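## Task

Take the lid sitting in lid park LP1 and seat it completely on culture plate E01 in nest N1, leaving the plate where it was at the start. The lid must stay seated without the robot holding it, and the gripper must release it and withdraw at the end.

## Robot and tools

Robot: one arm with seven joints and a two-finger parallel gripper. A single camera, cam_wrist (616x616, fisheye), rides on the wrist. Joint ranges in rad, base to gripper: waist -2.744 to 2.744, shoulder -1.784 to 1.784, upper arm roll -2.901 to 2.901, elbow -3.042 to -0.152, forearm roll -2.807 to 2.807, wrist pitch 0.544 to 4.517, wrist roll -3.016 to 3.016. Load limits (N m): waist 35, shoulder 35, upper arm roll 32, elbow 30, forearm roll 12, wrist pitch 12, wrist roll 12; a carried part adds to them.

Frame: the scene frame has its origin on the table surface under the arm base, +z up, +y to the left when facing along +x. The base may sit tilted. The reported hand position can be somewhat off, more so when the arm reaches far. In the gripper's own axes, the fingers point along +z and close along y. end_effector_position is the point between the pads when closed; closed fingertips extend about 33 mm past it, fully open ones about 9 mm. Closing pushes the tips roughly 24 mm further out, so keep that clearance above surfaces.

A row is always 10 plain numbers in this order: x, y, z (metres, scene frame, an absolute place for end_effector_position), qw, qx, qy, qz (absolute orientation of the gripper, w first, scene frame), then position, force_limit, speed, each from -1 to 1. position: +1 fully open (140 mm), about -0.8 pads touch, -1 closes until blocked. force_limit: about 14 N at -1, 60 N at 0, 107 N at +1 on parts up to 40 mm wide. speed: pad gap changes about 30 mm/s at -1, 140 at 0, 250 at +1. Repeat the intended quaternion in every row rather than copying the last reported one, which may drift.

Tools:
- execute_actions {"actions": [...], "pictures": bool}. An empty list only reports the state. One action {"rows": [[10 numbers], ...], "steps": n} holds 1 to 15 rows and n up to 15 steps of 1/30 s (default 15); each row is one step and the last row repeats. A wait is {"steps": n} with n up to 300, counted from the previous result, so thinking time is included. A row is refused if its target lies more than 0.6 m from the last reported position along any gripper axis; a refused call sends nothing. Each step the command is clipped to within 70 mm and 16 degrees of the measured pose, so a far target needs several calls; after a call the arm only continues to the last clipped pose.
- move {"target": one row, "speed": m/s 0.002 to 0.5, default 0.25; turning capped at twice that in rad/s}. It drives a straight path from the current pose to the target pose over 0.5 to 10 s (longer paths stop short at 10 s), turning the short way. Finger values are sent at the start. It does not slow for obstacles; faster moves and targets set deeper past a contact hit and press harder. It finishes when the path is over and everything is still, or 5 s later. Its result adds a move: line with the ending (done, off_target, moving, held, fault), which limits acted (paced = pose clipped; held = some steps blocked, after which the arm may jump faster than the speed), and the distance from target.
- wait {"seconds": 0 to 10}: the scene runs with no new command.
- zoom_image {"camera": "cam_wrist", "region": [x0, y0, x1, y1]} in pixels, at most 504 by 504, giving a finer view of the latest image.
Replying without any tool call ends everything.

Reading results: the state line gives hand position and quaternion. "pose unreachable" and HELD marks show the clearance check (which counts the mount under the base as arm) changed or blocked steps. "Hand target" is the pose the controller is now heading for. object_status: 0 moving, 1 stopped while opening, 2 stopped on something while closing (a grip), 3 reached the requested position or pads met (thin items may still be held). position_measured is in counts, 3 open to 230 pads met, not linear. Stopped fingers stay put until position changes by 0.01 or more; to squeeze harder, raise force_limit and switch position between -1 and -0.98. MOTOR HOT warns of heating from held loads; hitting the limit brakes the arm (OVER-TEMPERATURE FAULT). Torque reaching a load limit stops the arm for 10 s and drops the rest of the call.

The simulation keeps running while a reply is being written, and fingers that are moving keep moving. Nothing is kept back in this setup. Sequence: look, open, descend over the lid in LP1, close and confirm status 2, lift, carry above the plate in N1, lower gently until seated, open, rise clear, then finish. Avoid drops, slams, hard presses, shifting the plate, and anything leaving the table; brief tugs on held parts may occur.

Each tool is called after "Emit:" in YAML: its name, and indented under it one key for each argument.

## Session

I'll start by reading the current state.

Emit:
execute_actions:
  actions: []

Scene clock: 0.00 s of 6000.00 s.
end_effector_position=(+0.5361, -0.0890, +0.1643) position_measured=3 object_status=3 end_effector_quat_wxyz=(-0.093, -0.346, +0.907, +0.221)
Joint positions: [-0.274  0.448 -0.043 -1.605  0.245  1.616  0.474]
Joint velocities: [ 0.002  0.    -0.001  0.001  0.001  0.    -0.001]
Hand target: +0.536, -0.089, +0.164; -0.093, -0.346, +0.907, +0.221

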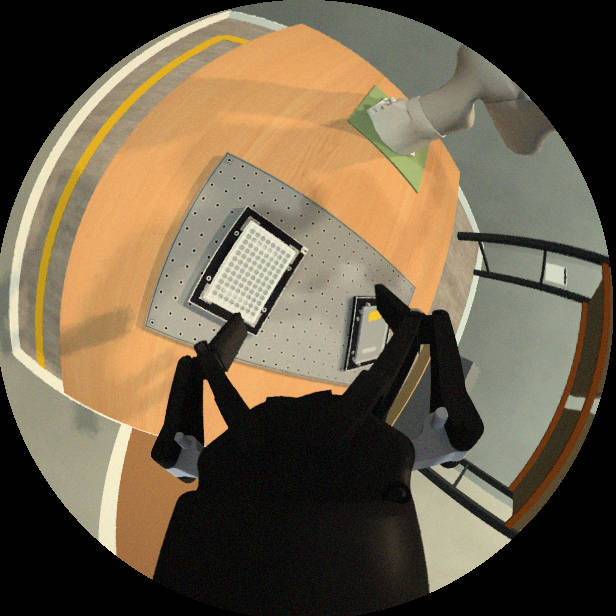

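Emit:
zoom_image:
  camera: "cam_wrist"
  region: [130, 130, 490, 430]

Region (130, 130, 490, 430) of cam_wrist's 616x616 image, scaled by 1.400, with more detail than that image has.

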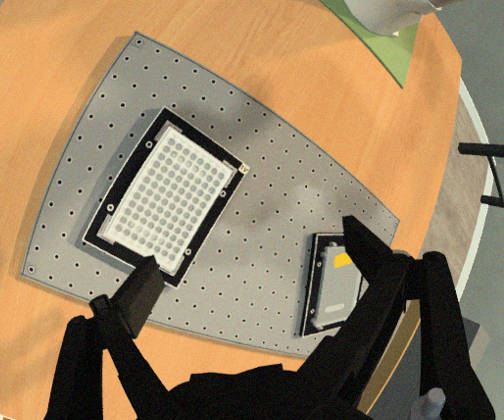

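Emit:
move:
  target: [0.45, -0.06, 0.30, 0, 0, 1, 0, 1, 0, 0]
  speed: 0.3

Scene clock: 23.53 s of 6000.00 s.
end_effector_position=(+0.4494, -0.0605, +0.3030) position_measured=3 object_status=3 end_effector_quat_wxyz=(+0.001, -0.008, +1.000, +0.001)
Joint positions: [-0.296 -0.33   0.131 -2.218  0.047  1.888  1.382]
Joint velocities: [-0.007 -0.001  0.006  0.001 -0.001 -0.001  0.027]
Hand target: +0.450, -0.061, +0.303; +0.002, -0.001, +1.000, +0.000
Off the commanded pose: 0.003 m, 1 deg.
After step 90, 18.00 s passed at rest.
move: done

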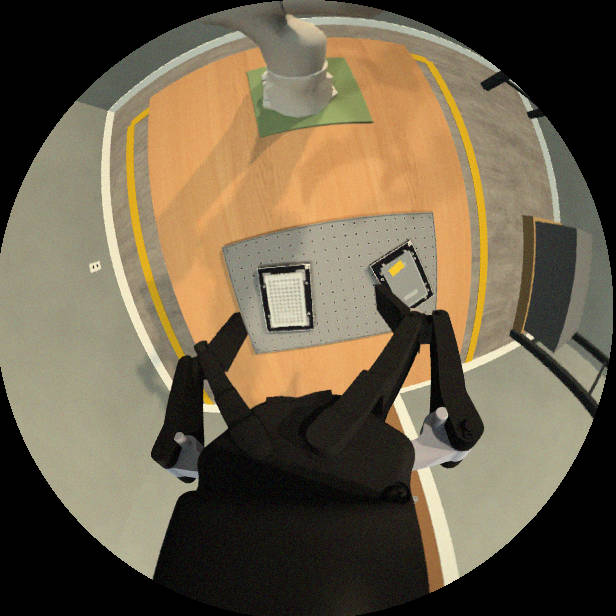

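Emit:
move:
  target: [0.373, 0.159, 0.27, 0, -0.216, 0.976, 0, 1, 0, 0]
  speed: 0.3

Scene clock: 36.63 s of 6000.00 s.
end_effector_position=(+0.3687, +0.1594, +0.2710) position_measured=3 object_status=3 end_effector_quat_wxyz=(-0.001, -0.219, +0.976, +0.000)
Joint positions: [-0.002 -0.505  0.345 -2.425  0.177  1.933  1.382]
Joint velocities: [ 0.     0.001  0.    -0.     0.006  0.009  0.   ]
Hand target: +0.369, +0.161, +0.270; -0.001, -0.216, +0.976, +0.002
Off the commanded pose: 0.004 m, 0 deg.
After step 90, 8.83 s passed at rest.
move: off_target

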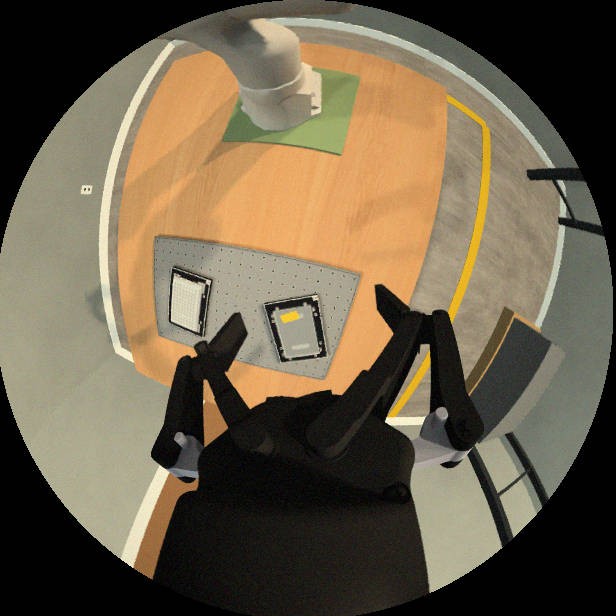

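Emit:
zoom_image:
  camera: "cam_wrist"
  region: [150, 230, 450, 430]

Region (150, 230, 450, 430) of cam_wrist's 616x616 image, scaled by 1.680, with more detail than that image has.

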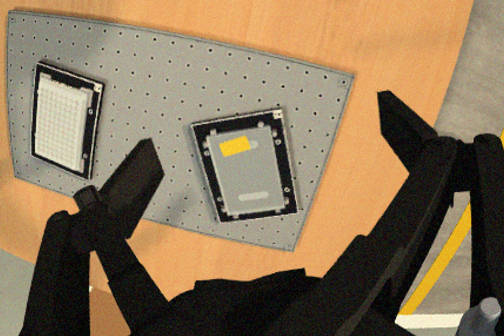

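Emit:
move:
  target: [0.474, 0.1945, 0.13, 0, -0.292, 0.956, 0, 1, 0, 0]
  speed: 0.25

Scene clock: 66.33 s of 6000.00 s.
end_effector_position=(+0.4712, +0.1960, +0.1290) position_measured=3 object_status=3 end_effector_quat_wxyz=(-0.002, -0.293, +0.956, +0.005)
Joint positions: [-0.03   0.025  0.406 -2.308  0.001  2.324  1.366]
Joint velocities: [ 0.    -0.    -0.     0.001 -0.004  0.012  0.002]
Hand target: +0.474, +0.197, +0.129; +0.001, -0.291, +0.957, +0.004
Off the commanded pose: 0.003 m, 1 deg.
After step 90, 25.27 s passed at rest.
move: done

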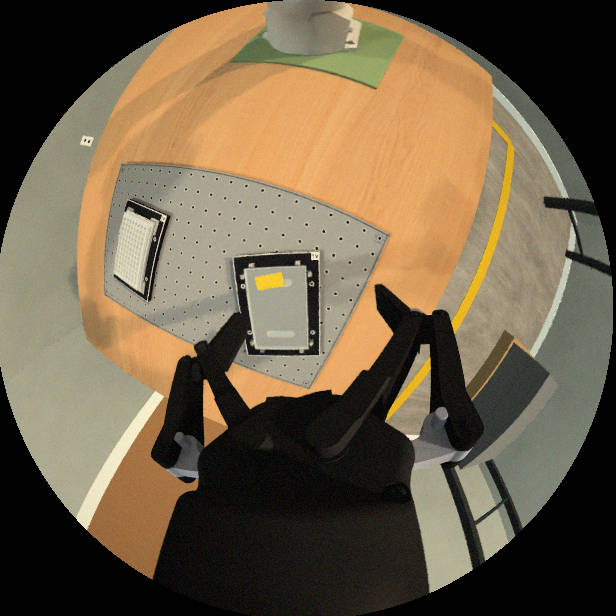

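Emit:
zoom_image:
  camera: "cam_wrist"
  region: [190, 220, 430, 400]

Region (190, 220, 430, 400) of cam_wrist's 616x616 image, scaled by 2.100, with more detail than that image has; it fills the top 378 rows of this view, and the rest is white.

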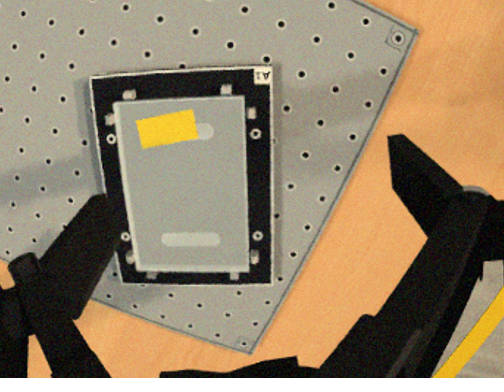

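Emit:
move:
  target: [0.504, 0.1795, 0.09, 0, -0.292, 0.956, 0, 1, 0, 0]
  speed: 0.15

Emit:
zoom_image:
  camera: "cam_wrist"
  region: [190, 200, 430, 400]

Scene clock: 77.10 s of 6000.00 s.
end_effector_position=(+0.5021, +0.1796, +0.0895) position_measured=3 object_status=3 end_effector_quat_wxyz=(-0.002, -0.294, +0.956, +0.002)
Joint positions: [-0.043  0.164  0.373 -2.255 -0.082  2.399  1.373]
Joint velocities: [ 0.     0.    -0.     0.001 -0.004  0.007  0.003]
Hand target: +0.504, +0.180, +0.090; +0.000, -0.292, +0.957, +0.001
Off the commanded pose: 0.002 m, 0 deg.
After step 90, 6.77 s passed at rest.
move: done

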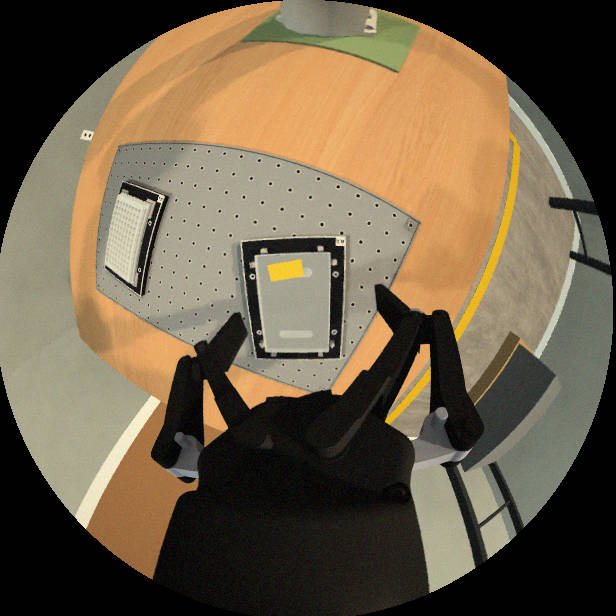

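Region (190, 200, 430, 400) of cam_wrist's 616x616 image, scaled by 2.100, with more detail than that image has.

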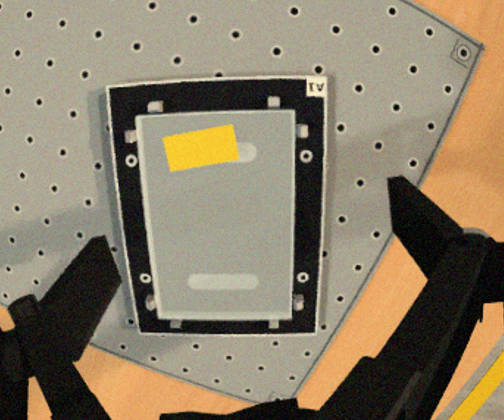

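Emit:
zoom_image:
  camera: "cam_wrist"
  region: [130, 260, 500, 500]

Region (130, 260, 500, 500) of cam_wrist's 616x616 image, scaled by 1.362, with more detail than that image has; it fills the top 327 rows of this view, and the rest is white.

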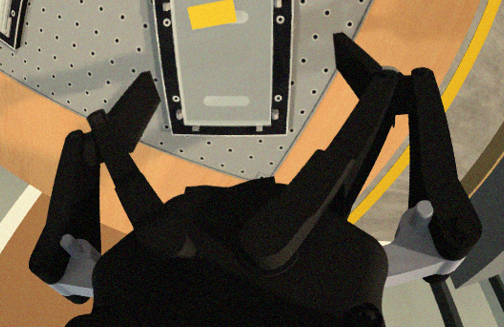

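Emit:
move:
  target: [0.5264, 0.1643, 0.09, 0, -0.2164, 0.9763, 0, 1, 0, 0]
  speed: 0.15

Emit:
zoom_image:
  camera: "cam_wrist"
  region: [190, 200, 430, 400]

Scene clock: 128.73 s of 6000.00 s.
end_effector_position=(+0.5270, +0.1654, +0.0903) position_measured=3 object_status=3 end_effector_quat_wxyz=(+0.002, -0.223, +0.975, +0.002)
Joint positions: [-0.029  0.204  0.321 -2.196 -0.089  2.389  1.486]
Joint velocities: [ 0.006  0.001 -0.007  0.001 -0.    -0.002  0.031]
Hand target: +0.527, +0.164, +0.090; +0.000, -0.216, +0.976, -0.000
Off the commanded pose: 0.001 m, 1 deg.
After step 90, 47.50 s passed at rest.
move: done

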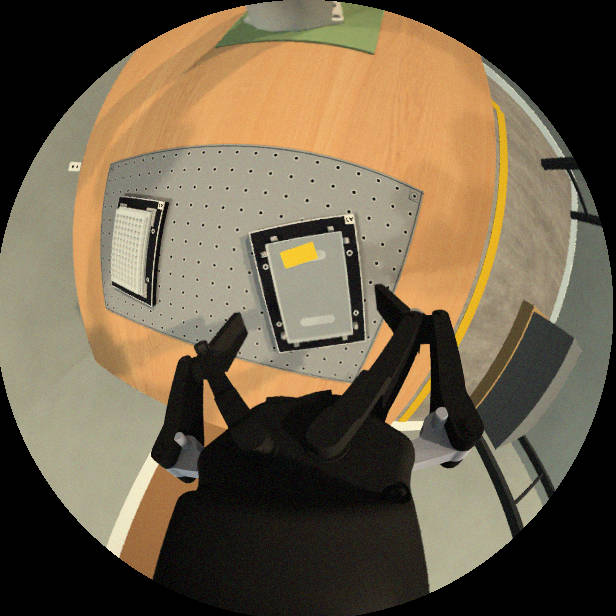

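Region (190, 200, 430, 400) of cam_wrist's 616x616 image, scaled by 2.100, with more detail than that image has.

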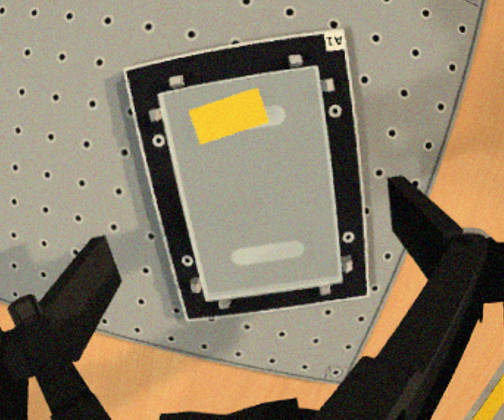

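Emit:
move:
  target: [0.5264, 0.1643, 0.062, 0, -0.2164, 0.9763, 0, 0.4, 0, 0]
  speed: 0.08

Scene clock: 141.57 s of 6000.00 s.
end_effector_position=(+0.5253, +0.1647, +0.0624) position_measured=78 object_status=3 end_effector_quat_wxyz=(-0.002, -0.219, +0.976, +0.001)
Joint positions: [-0.019  0.258  0.308 -2.205 -0.115  2.442  1.511]
Joint velocities: [ 0.005  0.001 -0.004 -0.001 -0.001  0.01   0.01 ]
Hand target: +0.526, +0.164, +0.062; +0.000, -0.216, +0.976, +0.000
Off the commanded pose: 0.001 m, 0 deg.
After step 90, 8.93 s passed at rest.
move: done

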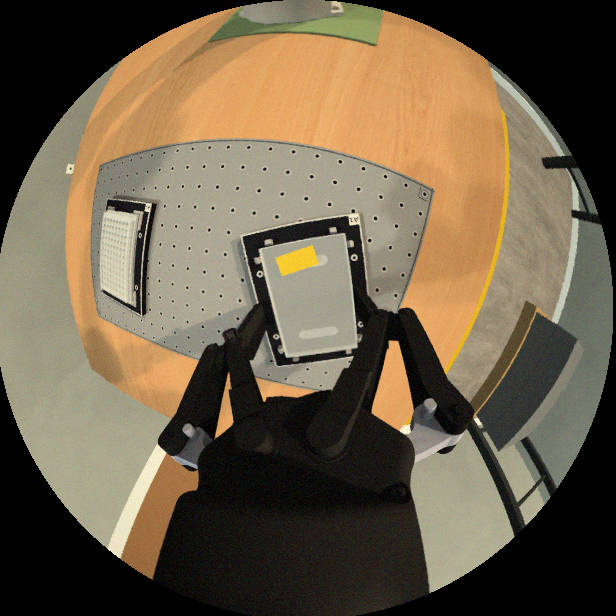

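Emit:
zoom_image:
  camera: "cam_wrist"
  region: [200, 200, 440, 400]

Region (200, 200, 440, 400) of cam_wrist's 616x616 image, scaled by 2.100, with more detail than that image has.

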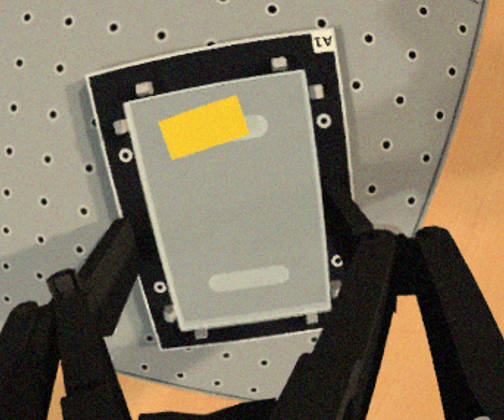

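Emit:
execute_actions:
  actions:
    - {"rows": [[0.5264, 0.1643, 0.062, 0, -0.2164, 0.9763, 0, -1, -0.5, -0.3]], "steps": 15}
  pictures: false

Scene clock: 147.30 s of 6000.00 s.
end_effector_position=(+0.5248, +0.1699, +0.0647) position_measured=102 object_status=2 end_effector_quat_wxyz=(+0.000, -0.222, +0.975, +0.001)
Joint positions: [-0.012  0.254  0.311 -2.205 -0.115  2.442  1.515]
Joint velocities: [-0.001 -0.    -0.002 -0.     0.    -0.001  0.   ]
Hand target: +0.526, +0.164, +0.062; -0.000, -0.216, +0.976, +0.000
Off the commanded pose: 0.006 m, 1 deg.
Steps of this call (steps 1 to 90: nothing new was sent; then 2.23 s passed at rest; steps 91 to 105: all 15 steps of this action). Readings (end_effector_position | what the end effector reports):
91: (+0.5259, +0.1648, +0.0626) | position_measured=78 object_status=0
92: (+0.5255, +0.1664, +0.0629) | position_measured=83 object_status=0
94: (+0.5243, +0.1698, +0.0644) | position_measured=94 object_status=0
98: (+0.5248, +0.1699, +0.0647) | position_measured=102 object_status=0
105: the state above

Emit:
move:
  target: [0.5248, 0.1699, 0.11, 0, -0.2199, 0.9755, 0, -1, -0.5, -0.3]
  speed: 0.05

Scene clock: 153.03 s of 6000.00 s.
end_effector_position=(+0.5256, +0.1694, +0.1093) position_measured=102 object_status=2 end_effector_quat_wxyz=(+0.002, -0.218, +0.976, -0.001)
Joint positions: [-0.017  0.171  0.321 -2.183 -0.078  2.343  1.5  ]
Joint velocities: [ 0.     0.001 -0.001 -0.     0.001 -0.011 -0.007]
Hand target: +0.525, +0.170, +0.110; -0.000, -0.220, +0.975, -0.000
Off the commanded pose: 0.001 m, 0 deg.
After step 90, 1.40 s passed at rest.
move: done

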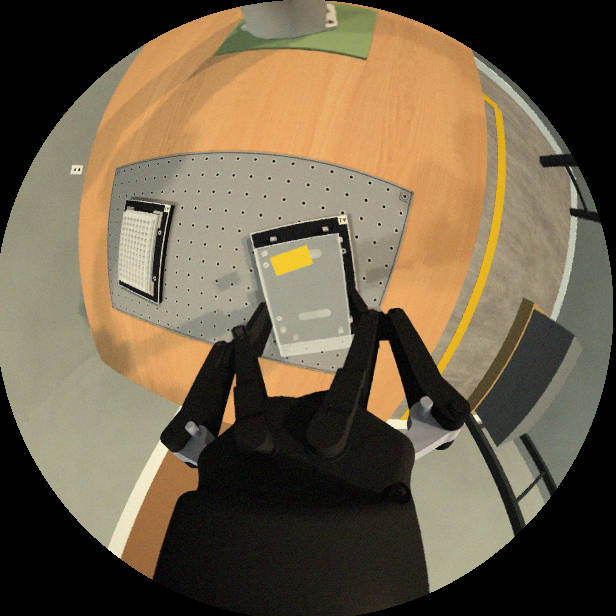

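Emit:
zoom_image:
  camera: "cam_wrist"
  region: [200, 200, 440, 400]

Region (200, 200, 440, 400) of cam_wrist's 616x616 image, scaled by 2.100, with more detail than that image has.

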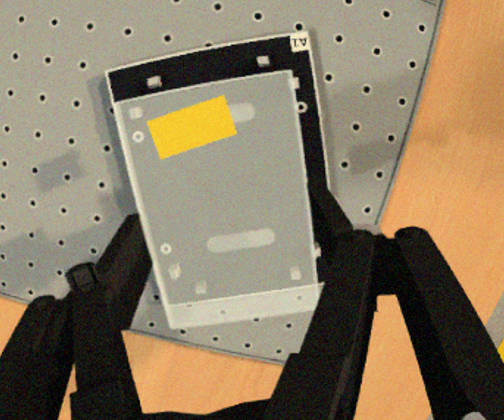

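Emit:
move:
  target: [0.50, -0.135, 0.16, 0, 0.0436, 0.999, 0, -1, -0.5, -0.3]
  speed: 0.2

Scene clock: 171.60 s of 6000.00 s.
end_effector_position=(+0.5058, -0.1412, +0.1604) position_measured=102 object_status=2 end_effector_quat_wxyz=(+0.004, +0.048, +0.999, -0.007)
Joint positions: [-0.326  0.004  0.046 -2.244 -0.016  2.257  1.412]
Joint velocities: [-0.     0.003  0.001 -0.     0.    -0.015 -0.015]
Hand target: +0.505, -0.140, +0.160; +0.002, +0.043, +0.999, -0.005
Off the commanded pose: 0.009 m, 1 deg.
After step 90, 13.63 s passed at rest.
move: off_target

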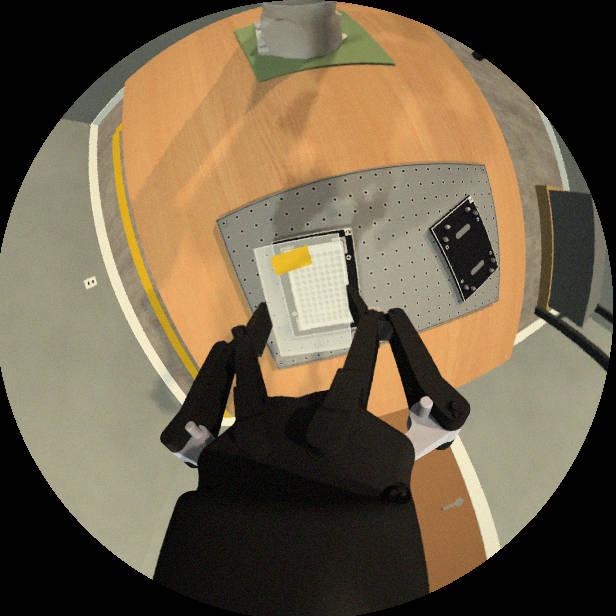

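Emit:
zoom_image:
  camera: "cam_wrist"
  region: [200, 200, 440, 400]

Region (200, 200, 440, 400) of cam_wrist's 616x616 image, scaled by 2.100, with more detail than that image has.

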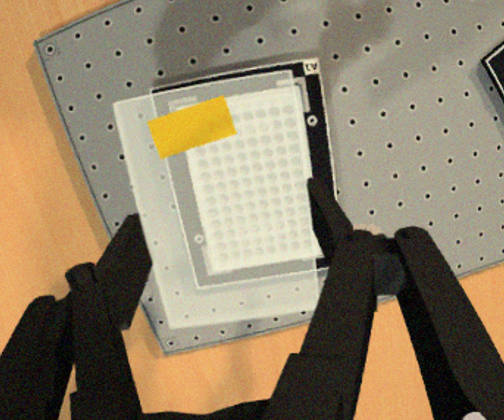

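Emit:
move:
  target: [0.510, -0.128, 0.10, 0, 0.0436, 0.999, 0, -1, -0.5, -0.3]
  speed: 0.08

Emit:
zoom_image:
  camera: "cam_wrist"
  region: [200, 200, 440, 400]

Scene clock: 192.27 s of 6000.00 s.
end_effector_position=(+0.5083, -0.1294, +0.1000) position_measured=102 object_status=2 end_effector_quat_wxyz=(-0.002, +0.040, +0.999, -0.000)
Joint positions: [-0.315  0.111  0.053 -2.281 -0.013  2.384  1.413]
Joint velocities: [ 0.001  0.001 -0.     0.     0.     0.009  0.003]
Hand target: +0.510, -0.128, +0.100; -0.000, +0.044, +0.999, +0.001
Off the commanded pose: 0.002 m, 0 deg.
After step 90, 16.37 s passed at rest.
move: done

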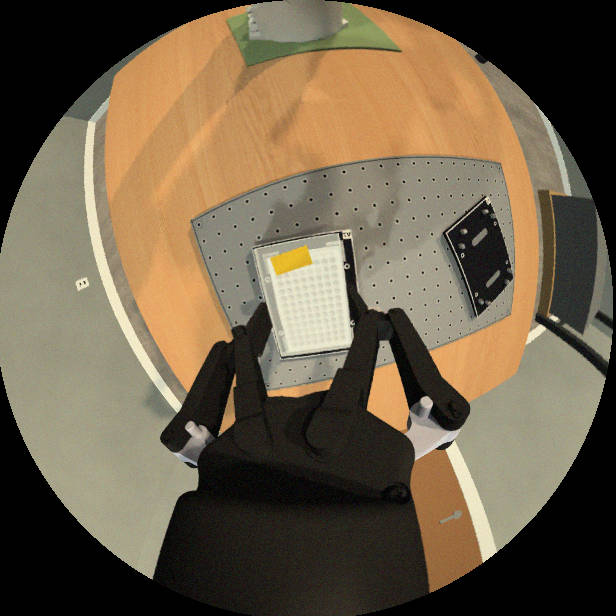

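Region (200, 200, 440, 400) of cam_wrist's 616x616 image, scaled by 2.100, with more detail than that image has.

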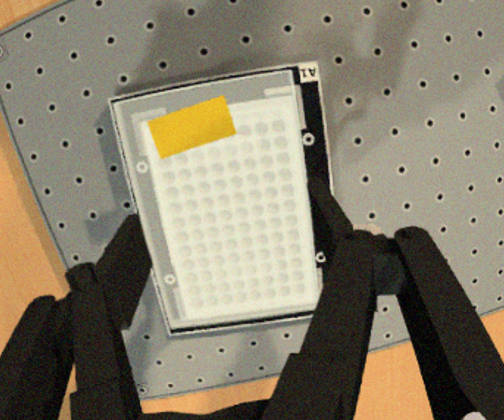

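Emit:
zoom_image:
  camera: "cam_wrist"
  region: [240, 215, 380, 365]

Region (240, 215, 380, 365) of cam_wrist's 616x616 image, scaled by 3.360, with more detail than that image has; it fills the left 470 columns of this view, and the rest is white.

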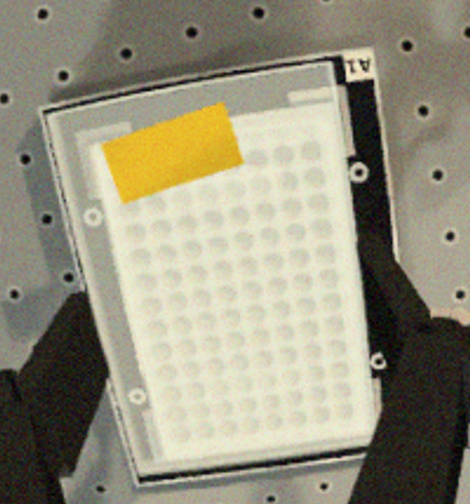

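Emit:
move:
  target: [0.515, -0.1225, 0.089, 0, 0.054, 0.9985, 0, -1, -0.5, -0.3]
  speed: 0.03

Emit:
zoom_image:
  camera: "cam_wrist"
  region: [240, 215, 380, 365]

Scene clock: 216.83 s of 6000.00 s.
end_effector_position=(+0.5122, -0.1226, +0.0883) position_measured=102 object_status=2 end_effector_quat_wxyz=(-0.003, +0.048, +0.999, +0.001)
Joint positions: [-0.302  0.139  0.054 -2.278 -0.013  2.407  1.441]
Joint velocities: [ 0.002  0.001 -0.001  0.003 -0.001  0.009  0.022]
Hand target: +0.515, -0.122, +0.089; -0.000, +0.054, +0.999, +0.000
Off the commanded pose: 0.003 m, 1 deg.
After step 90, 20.77 s passed at rest.
move: done

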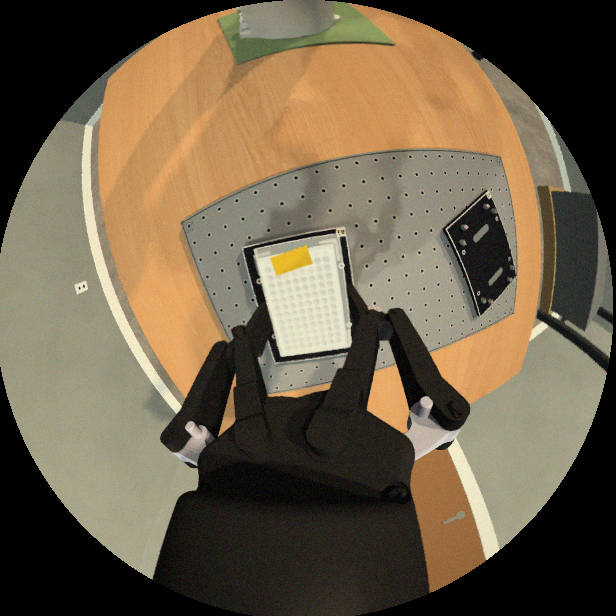

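Region (240, 215, 380, 365) of cam_wrist's 616x616 image, scaled by 3.360, with more detail than that image has; it fills the left 470 columns of this view, and the rest is white.

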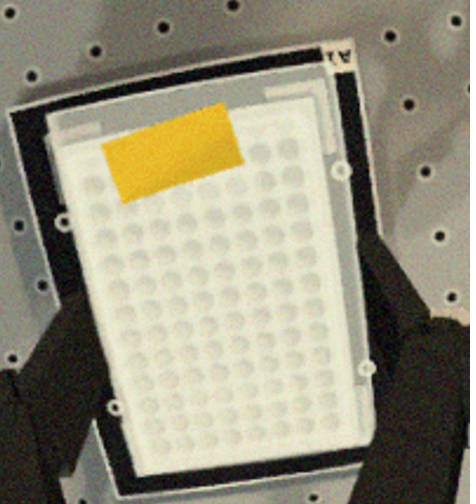

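Emit:
zoom_image:
  camera: "cam_wrist"
  region: [250, 320, 380, 380]

Region (250, 320, 380, 380) of cam_wrist's 616x616 image, scaled by 3.877, with more detail than that image has; it fills the top 233 rows of this view, and the rest is white.

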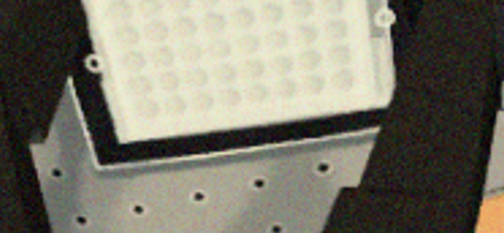

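Emit:
move:
  target: [0.5235, -0.129, 0.086, 0, 0.054, 0.9985, 0, -1, -0.5, -0.3]
  speed: 0.02

Emit:
zoom_image:
  camera: "cam_wrist"
  region: [240, 215, 380, 365]

Scene clock: 238.27 s of 6000.00 s.
end_effector_position=(+0.5228, -0.1268, +0.0858) position_measured=102 object_status=2 end_effector_quat_wxyz=(-0.001, +0.053, +0.999, +0.001)
Joint positions: [-0.304  0.169  0.052 -2.244 -0.013  2.409  1.448]
Joint velocities: [-0.001  0.003 -0.     0.004 -0.002  0.001 -0.001]
Hand target: +0.524, -0.129, +0.086; +0.000, +0.054, +0.999, +0.000
Off the commanded pose: 0.002 m, 0 deg.
After step 90, 17.57 s passed at rest.
move: done

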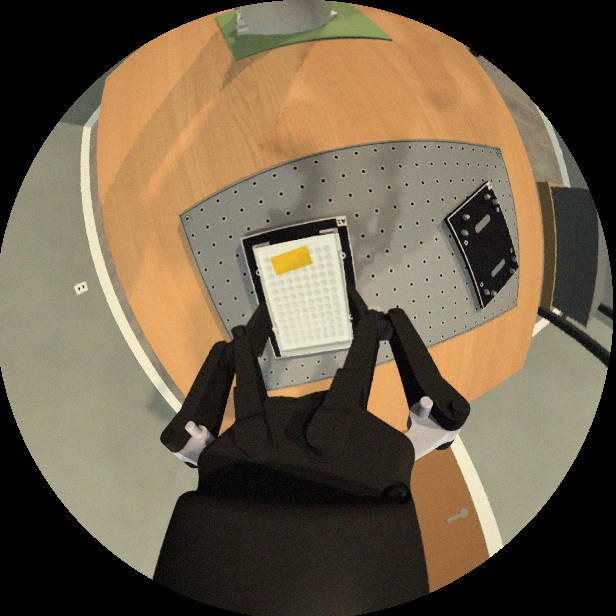

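Region (240, 215, 380, 365) of cam_wrist's 616x616 image, scaled by 3.360, with more detail than that image has; it fills the left 470 columns of this view, and the rest is white.

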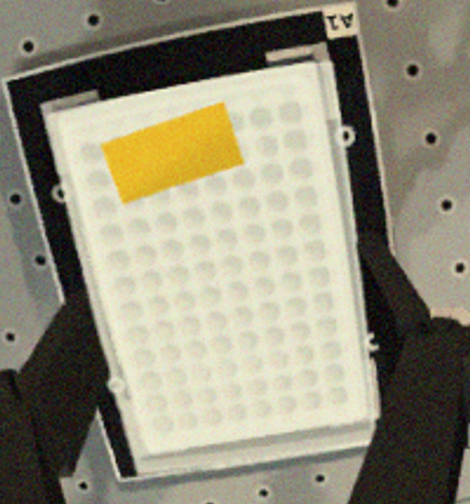

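Emit:
move:
  target: [0.5208, -0.1312, 0.084, 0, 0.054, 0.9985, 0, -1, -0.5, -0.3]
  speed: 0.01

Emit:
zoom_image:
  camera: "cam_wrist"
  region: [240, 215, 380, 365]

Scene clock: 244.67 s of 6000.00 s.
end_effector_position=(+0.5208, -0.1295, +0.0843) position_measured=102 object_status=2 end_effector_quat_wxyz=(-0.001, +0.056, +0.998, +0.001)
Joint positions: [-0.308  0.17   0.051 -2.248 -0.013  2.412  1.448]
Joint velocities: [-0.001  0.    -0.001  0.    -0.001  0.003 -0.001]
Hand target: +0.521, -0.131, +0.084; -0.000, +0.054, +0.999, -0.000
Off the commanded pose: 0.002 m, 0 deg.
After step 90, 2.67 s passed at rest.
move: done

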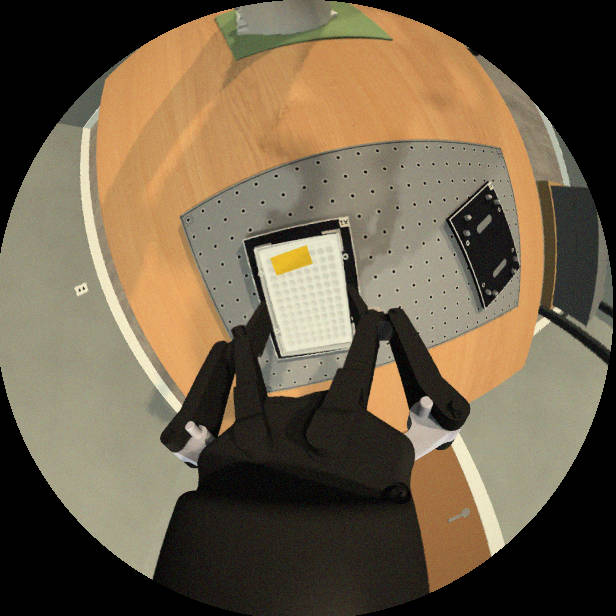

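Region (240, 215, 380, 365) of cam_wrist's 616x616 image, scaled by 3.360, with more detail than that image has; it fills the left 470 columns of this view, and the rest is white.

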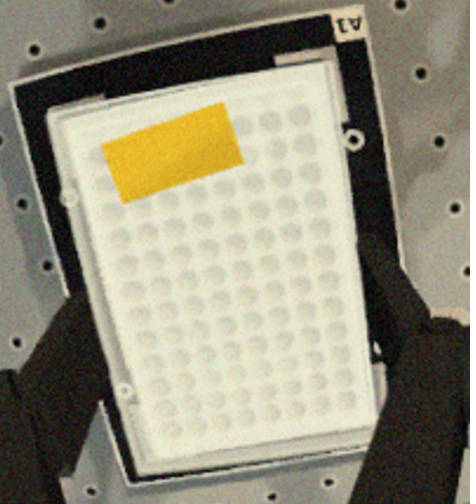

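Emit:
move:
  target: [0.5208, -0.1312, 0.078, 0, 0.054, 0.9985, 0, -1, -0.5, -0.3]
  speed: 0.01

Emit:
zoom_image:
  camera: "cam_wrist"
  region: [240, 215, 380, 365]

Scene clock: 250.33 s of 6000.00 s.
end_effector_position=(+0.5210, -0.1295, +0.0796) position_measured=102 object_status=2 end_effector_quat_wxyz=(-0.001, +0.056, +0.998, +0.001)
Joint positions: [-0.309  0.178  0.051 -2.251 -0.013  2.425  1.448]
Joint velocities: [ 0.001 -0.001 -0.     0.001 -0.     0.003  0.   ]
Hand target: +0.521, -0.131, +0.078; -0.000, +0.054, +0.999, +0.000
Off the commanded pose: 0.002 m, 0 deg.
After step 90, 1.80 s passed at rest.
move: done

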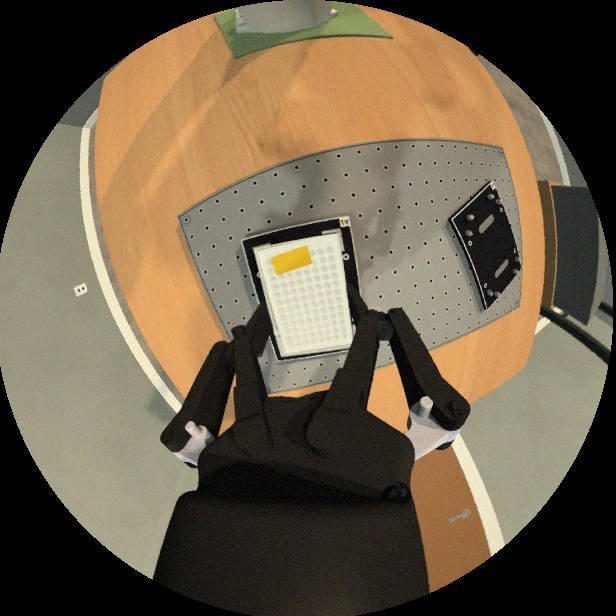

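Region (240, 215, 380, 365) of cam_wrist's 616x616 image, scaled by 3.360, with more detail than that image has; it fills the left 470 columns of this view, and the rest is white.

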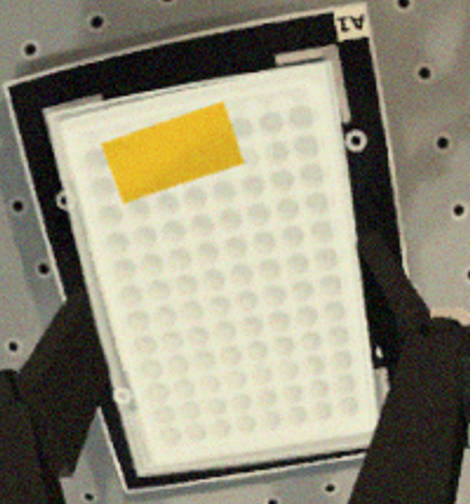

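Emit:
move:
  target: [0.5208, -0.1312, 0.072, 0, 0.054, 0.9985, 0, -1, -0.5, -0.3]
  speed: 0.01

Emit:
zoom_image:
  camera: "cam_wrist"
  region: [240, 215, 380, 365]

Scene clock: 252.73 s of 6000.00 s.
end_effector_position=(+0.5217, -0.1296, +0.0777) position_measured=102 object_status=2 end_effector_quat_wxyz=(+0.000, +0.056, +0.998, +0.001)
Joint positions: [-0.309  0.182  0.051 -2.252 -0.013  2.432  1.448]
Joint velocities: [-0.002  0.001  0.002  0.     0.     0.    -0.   ]
Hand target: +0.521, -0.131, +0.072; -0.000, +0.054, +0.999, +0.000
Off the commanded pose: 0.006 m, 0 deg.
move: off_target

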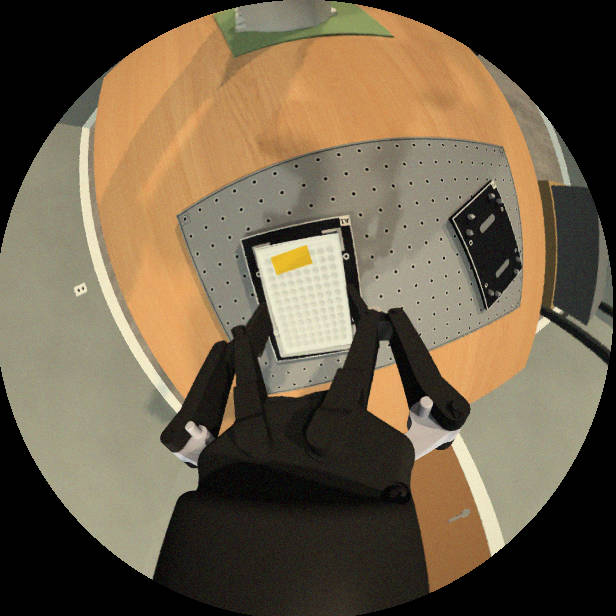

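Region (240, 215, 380, 365) of cam_wrist's 616x616 image, scaled by 3.360, with more detail than that image has; it fills the left 470 columns of this view, and the rest is white.

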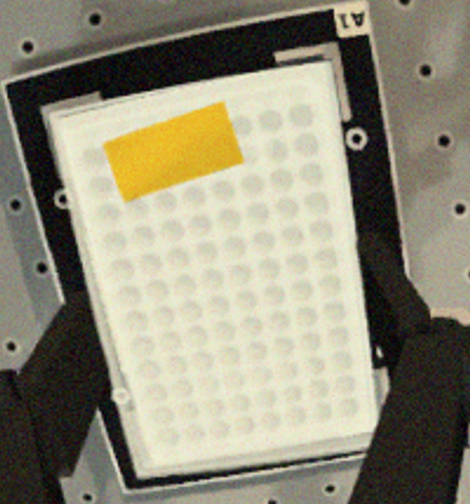

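Emit:
zoom_image:
  camera: "cam_wrist"
  region: [245, 225, 305, 275]

Region (245, 225, 305, 275) of cam_wrist's 616x616 image, scaled by 8.400, with more detail than that image has.

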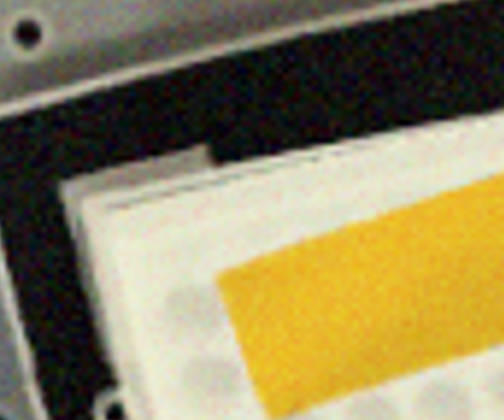

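Emit:
zoom_image:
  camera: "cam_wrist"
  region: [305, 215, 365, 265]

Region (305, 215, 365, 265) of cam_wrist's 616x616 image, scaled by 8.400, with more detail than that image has.

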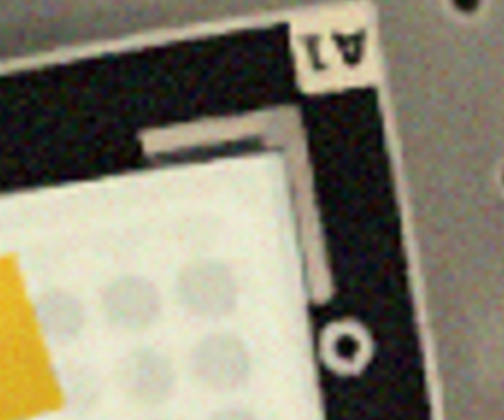

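Emit:
zoom_image:
  camera: "cam_wrist"
  region: [260, 320, 370, 375]

Region (260, 320, 370, 375) of cam_wrist's 616x616 image, scaled by 4.582, with more detail than that image has.

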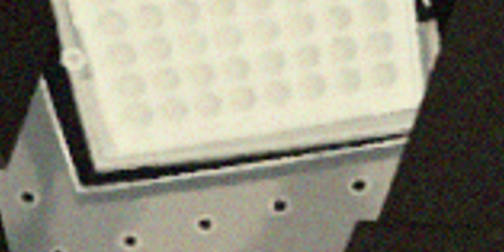

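Emit:
move:
  target: [0.5208, -0.1312, 0.083, 0, 0.041, 0.9992, 0, -1, -0.5, -0.3]
  speed: 0.01

Emit:
move:
  target: [0.5208, -0.1312, 0.070, 0, 0.041, 0.9992, 0, -1, -0.5, -0.3]
  speed: 0.01

Emit:
zoom_image:
  camera: "cam_wrist"
  region: [240, 215, 380, 365]

Scene clock: 300.97 s of 6000.00 s.
end_effector_position=(+0.5211, -0.1302, +0.0818) position_measured=102 object_status=2 end_effector_quat_wxyz=(+0.001, +0.046, +0.999, +0.001)
Joint positions: [-0.31   0.173  0.051 -2.252 -0.013  2.423  1.427]
Joint velocities: [-0.001 -0.    -0.    -0.    -0.001 -0.003 -0.009]
Hand target: +0.521, -0.131, +0.083; +0.000, +0.041, +0.999, -0.000
Off the commanded pose: 0.002 m, 1 deg.
After step 90, 43.50 s passed at rest.
move: done

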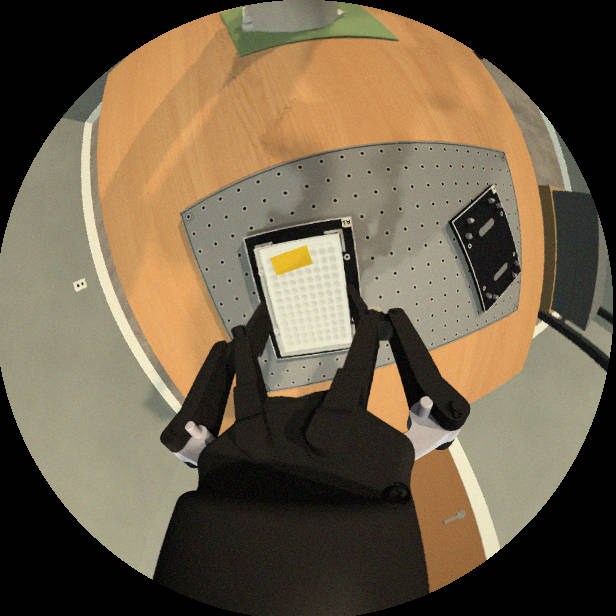

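Scene clock: 302.37 s of 6000.00 s.
end_effector_position=(+0.5232, -0.1293, +0.0747) position_measured=102 object_status=2 end_effector_quat_wxyz=(+0.002, +0.044, +0.999, +0.001)
Joint positions: [-0.309  0.189  0.052 -2.253 -0.013  2.443  1.424]
Joint velocities: [-0.001 -0.002  0.001  0.    -0.001  0.    -0.001]
Hand target: +0.521, -0.131, +0.070; -0.000, +0.041, +0.999, +0.000
Off the commanded pose: 0.006 m, 0 deg.
move: off_target

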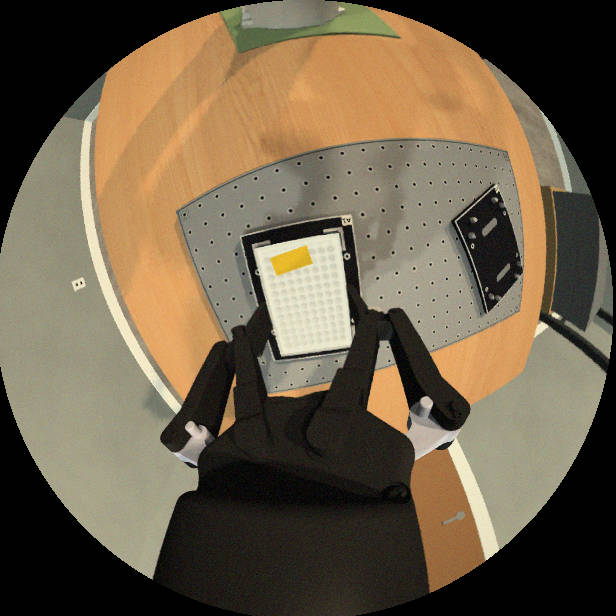

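Region (240, 215, 380, 365) of cam_wrist's 616x616 image, scaled by 3.360, with more detail than that image has; it fills the left 470 columns of this view, and the rest is white.

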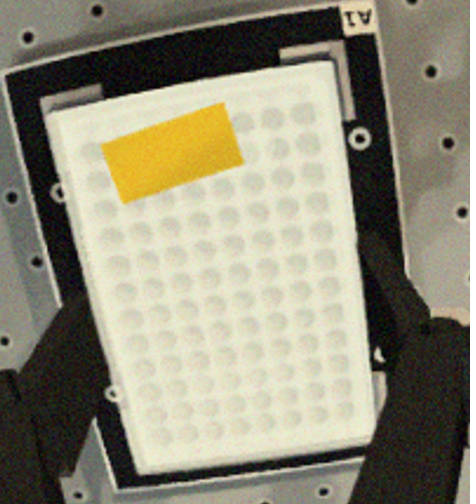

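Emit:
zoom_image:
  camera: "cam_wrist"
  region: [260, 320, 370, 375]

Region (260, 320, 370, 375) of cam_wrist's 616x616 image, scaled by 4.582, with more detail than that image has.

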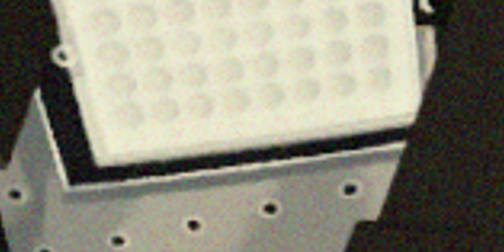

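Emit:
execute_actions:
  actions:
    - {"rows": [[0.5232, -0.1293, 0.0750, 0, 0.044, 0.999, 0, 1, -0.5, 0]], "steps": 15}

Scene clock: 319.60 s of 6000.00 s.
end_effector_position=(+0.5238, -0.1292, +0.0753) position_measured=3 object_status=0 end_effector_quat_wxyz=(+0.002, +0.043, +0.999, +0.001)
Joint positions: [-0.308  0.19   0.052 -2.25  -0.013  2.44   1.424]
Joint velocities: [-0.     0.001 -0.001 -0.001  0.001 -0.     0.   ]
Hand target: +0.523, -0.129, +0.075; +0.000, +0.044, +0.999, +0.000
Off the commanded pose: 0.001 m, 0 deg.
Steps of this call (steps 1 to 90: nothing new was sent; then 13.73 s passed at rest; steps 91 to 105: all 15 steps of this action). Readings (end_effector_position | what the end effector reports):
91: (+0.5233, -0.1292, +0.0749) | position_measured=102 object_status=0
92: (+0.5235, -0.1291, +0.0750) | position_measured=102 object_status=0
94: (+0.5239, -0.1292, +0.0753) | position_measured=81 object_status=0
98: (+0.5239, -0.1292, +0.0754) | position_measured=51 object_status=0
105: the state above

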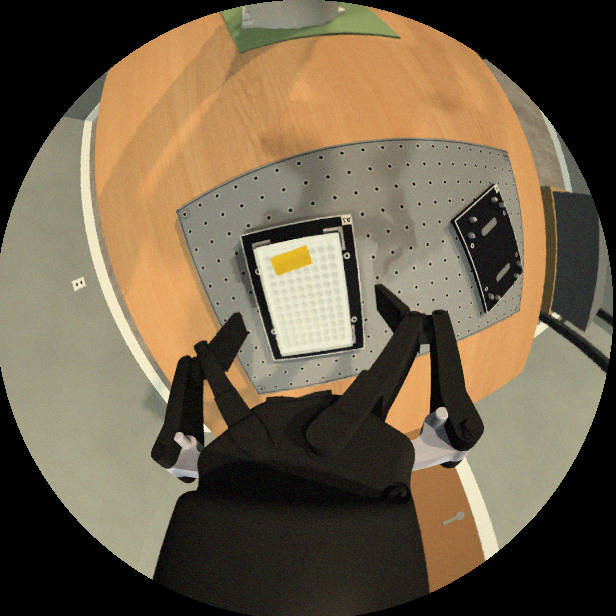

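Emit:
zoom_image:
  camera: "cam_wrist"
  region: [230, 205, 380, 365]

Region (230, 205, 380, 365) of cam_wrist's 616x616 image, scaled by 3.150, with more detail than that image has; it fills the left 472 columns of this view, and the rest is white.

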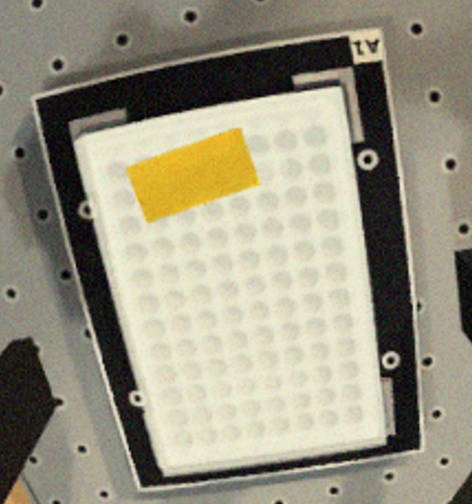

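Emit:
move:
  target: [0.5238, -0.1292, 0.13, 0, 0.044, 0.999, 0, 1, -0.5, 0]
  speed: 0.1

Emit:
zoom_image:
  camera: "cam_wrist"
  region: [230, 205, 380, 365]

Scene clock: 325.67 s of 6000.00 s.
end_effector_position=(+0.5245, -0.1311, +0.1301) position_measured=3 object_status=3 end_effector_quat_wxyz=(+0.002, +0.043, +0.999, -0.002)
Joint positions: [-0.308  0.097  0.052 -2.21  -0.013  2.309  1.424]
Joint velocities: [-0.001  0.001 -0.     0.001  0.001 -0.012 -0.   ]
Hand target: +0.524, -0.129, +0.130; -0.000, +0.044, +0.999, -0.000
Off the commanded pose: 0.002 m, 0 deg.
After step 90, 1.97 s passed at rest.
move: done

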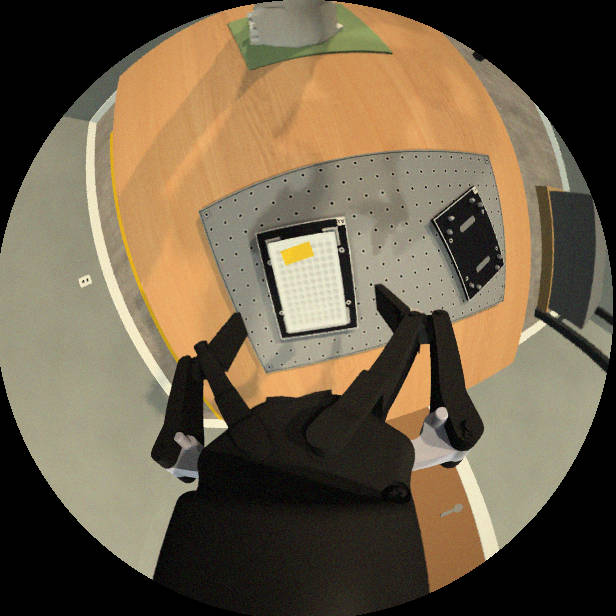

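Region (230, 205, 380, 365) of cam_wrist's 616x616 image, scaled by 3.150, with more detail than that image has; it fills the left 472 columns of this view, and the rest is white.

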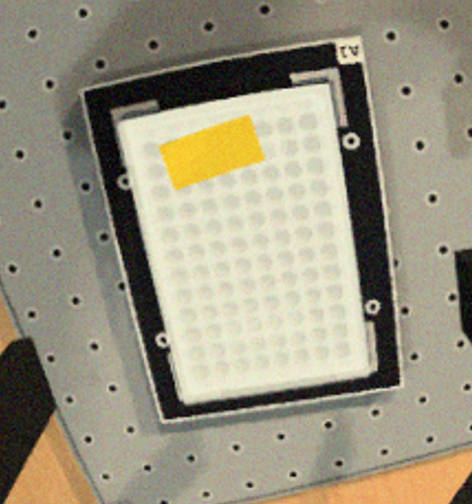

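Emit:
move:
  target: [0.50, -0.33, 0.09, 0, 0.044, 0.999, 0, 1, -0.5, 0]
  speed: 0.2

Scene clock: 331.23 s of 6000.00 s.
end_effector_position=(+0.5023, -0.3330, +0.0898) position_measured=3 object_status=3 end_effector_quat_wxyz=(+0.002, +0.052, +0.999, -0.003)
Joint positions: [-0.583  0.322 -0.015 -2.008 -0.     2.334  1.092]
Joint velocities: [-0.009  0.001  0.01  -0.     0.    -0.001 -0.031]
Hand target: +0.502, -0.332, +0.089; +0.001, +0.044, +0.999, -0.001
Off the commanded pose: 0.004 m, 1 deg.
After step 90, 0.77 s passed at rest.
move: off_target

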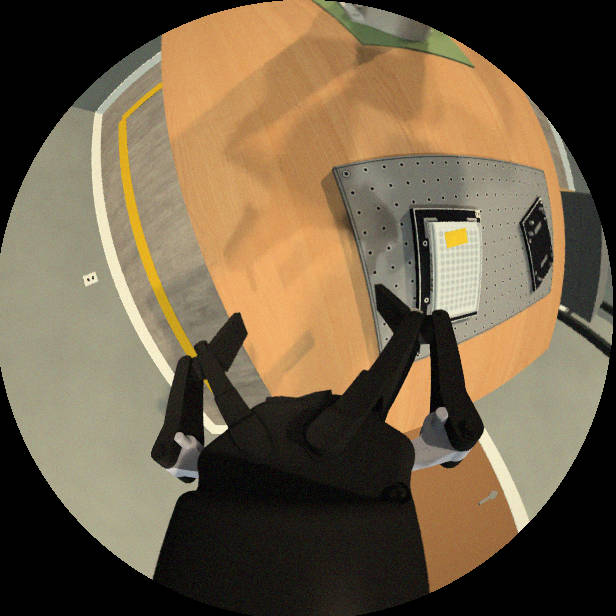

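Emit:
zoom_image:
  camera: "cam_wrist"
  region: [395, 190, 505, 340]

Region (395, 190, 505, 340) of cam_wrist's 616x616 image, scaled by 3.360, with more detail than that image has; it fills the left 370 columns of this view, and the rest is white.

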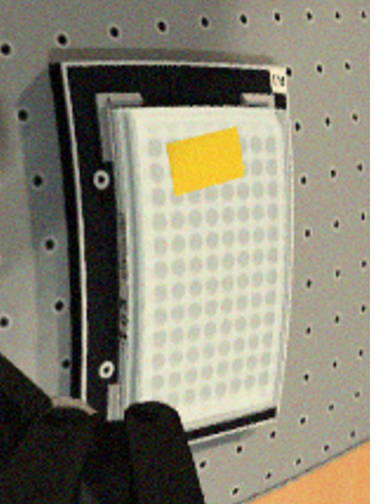

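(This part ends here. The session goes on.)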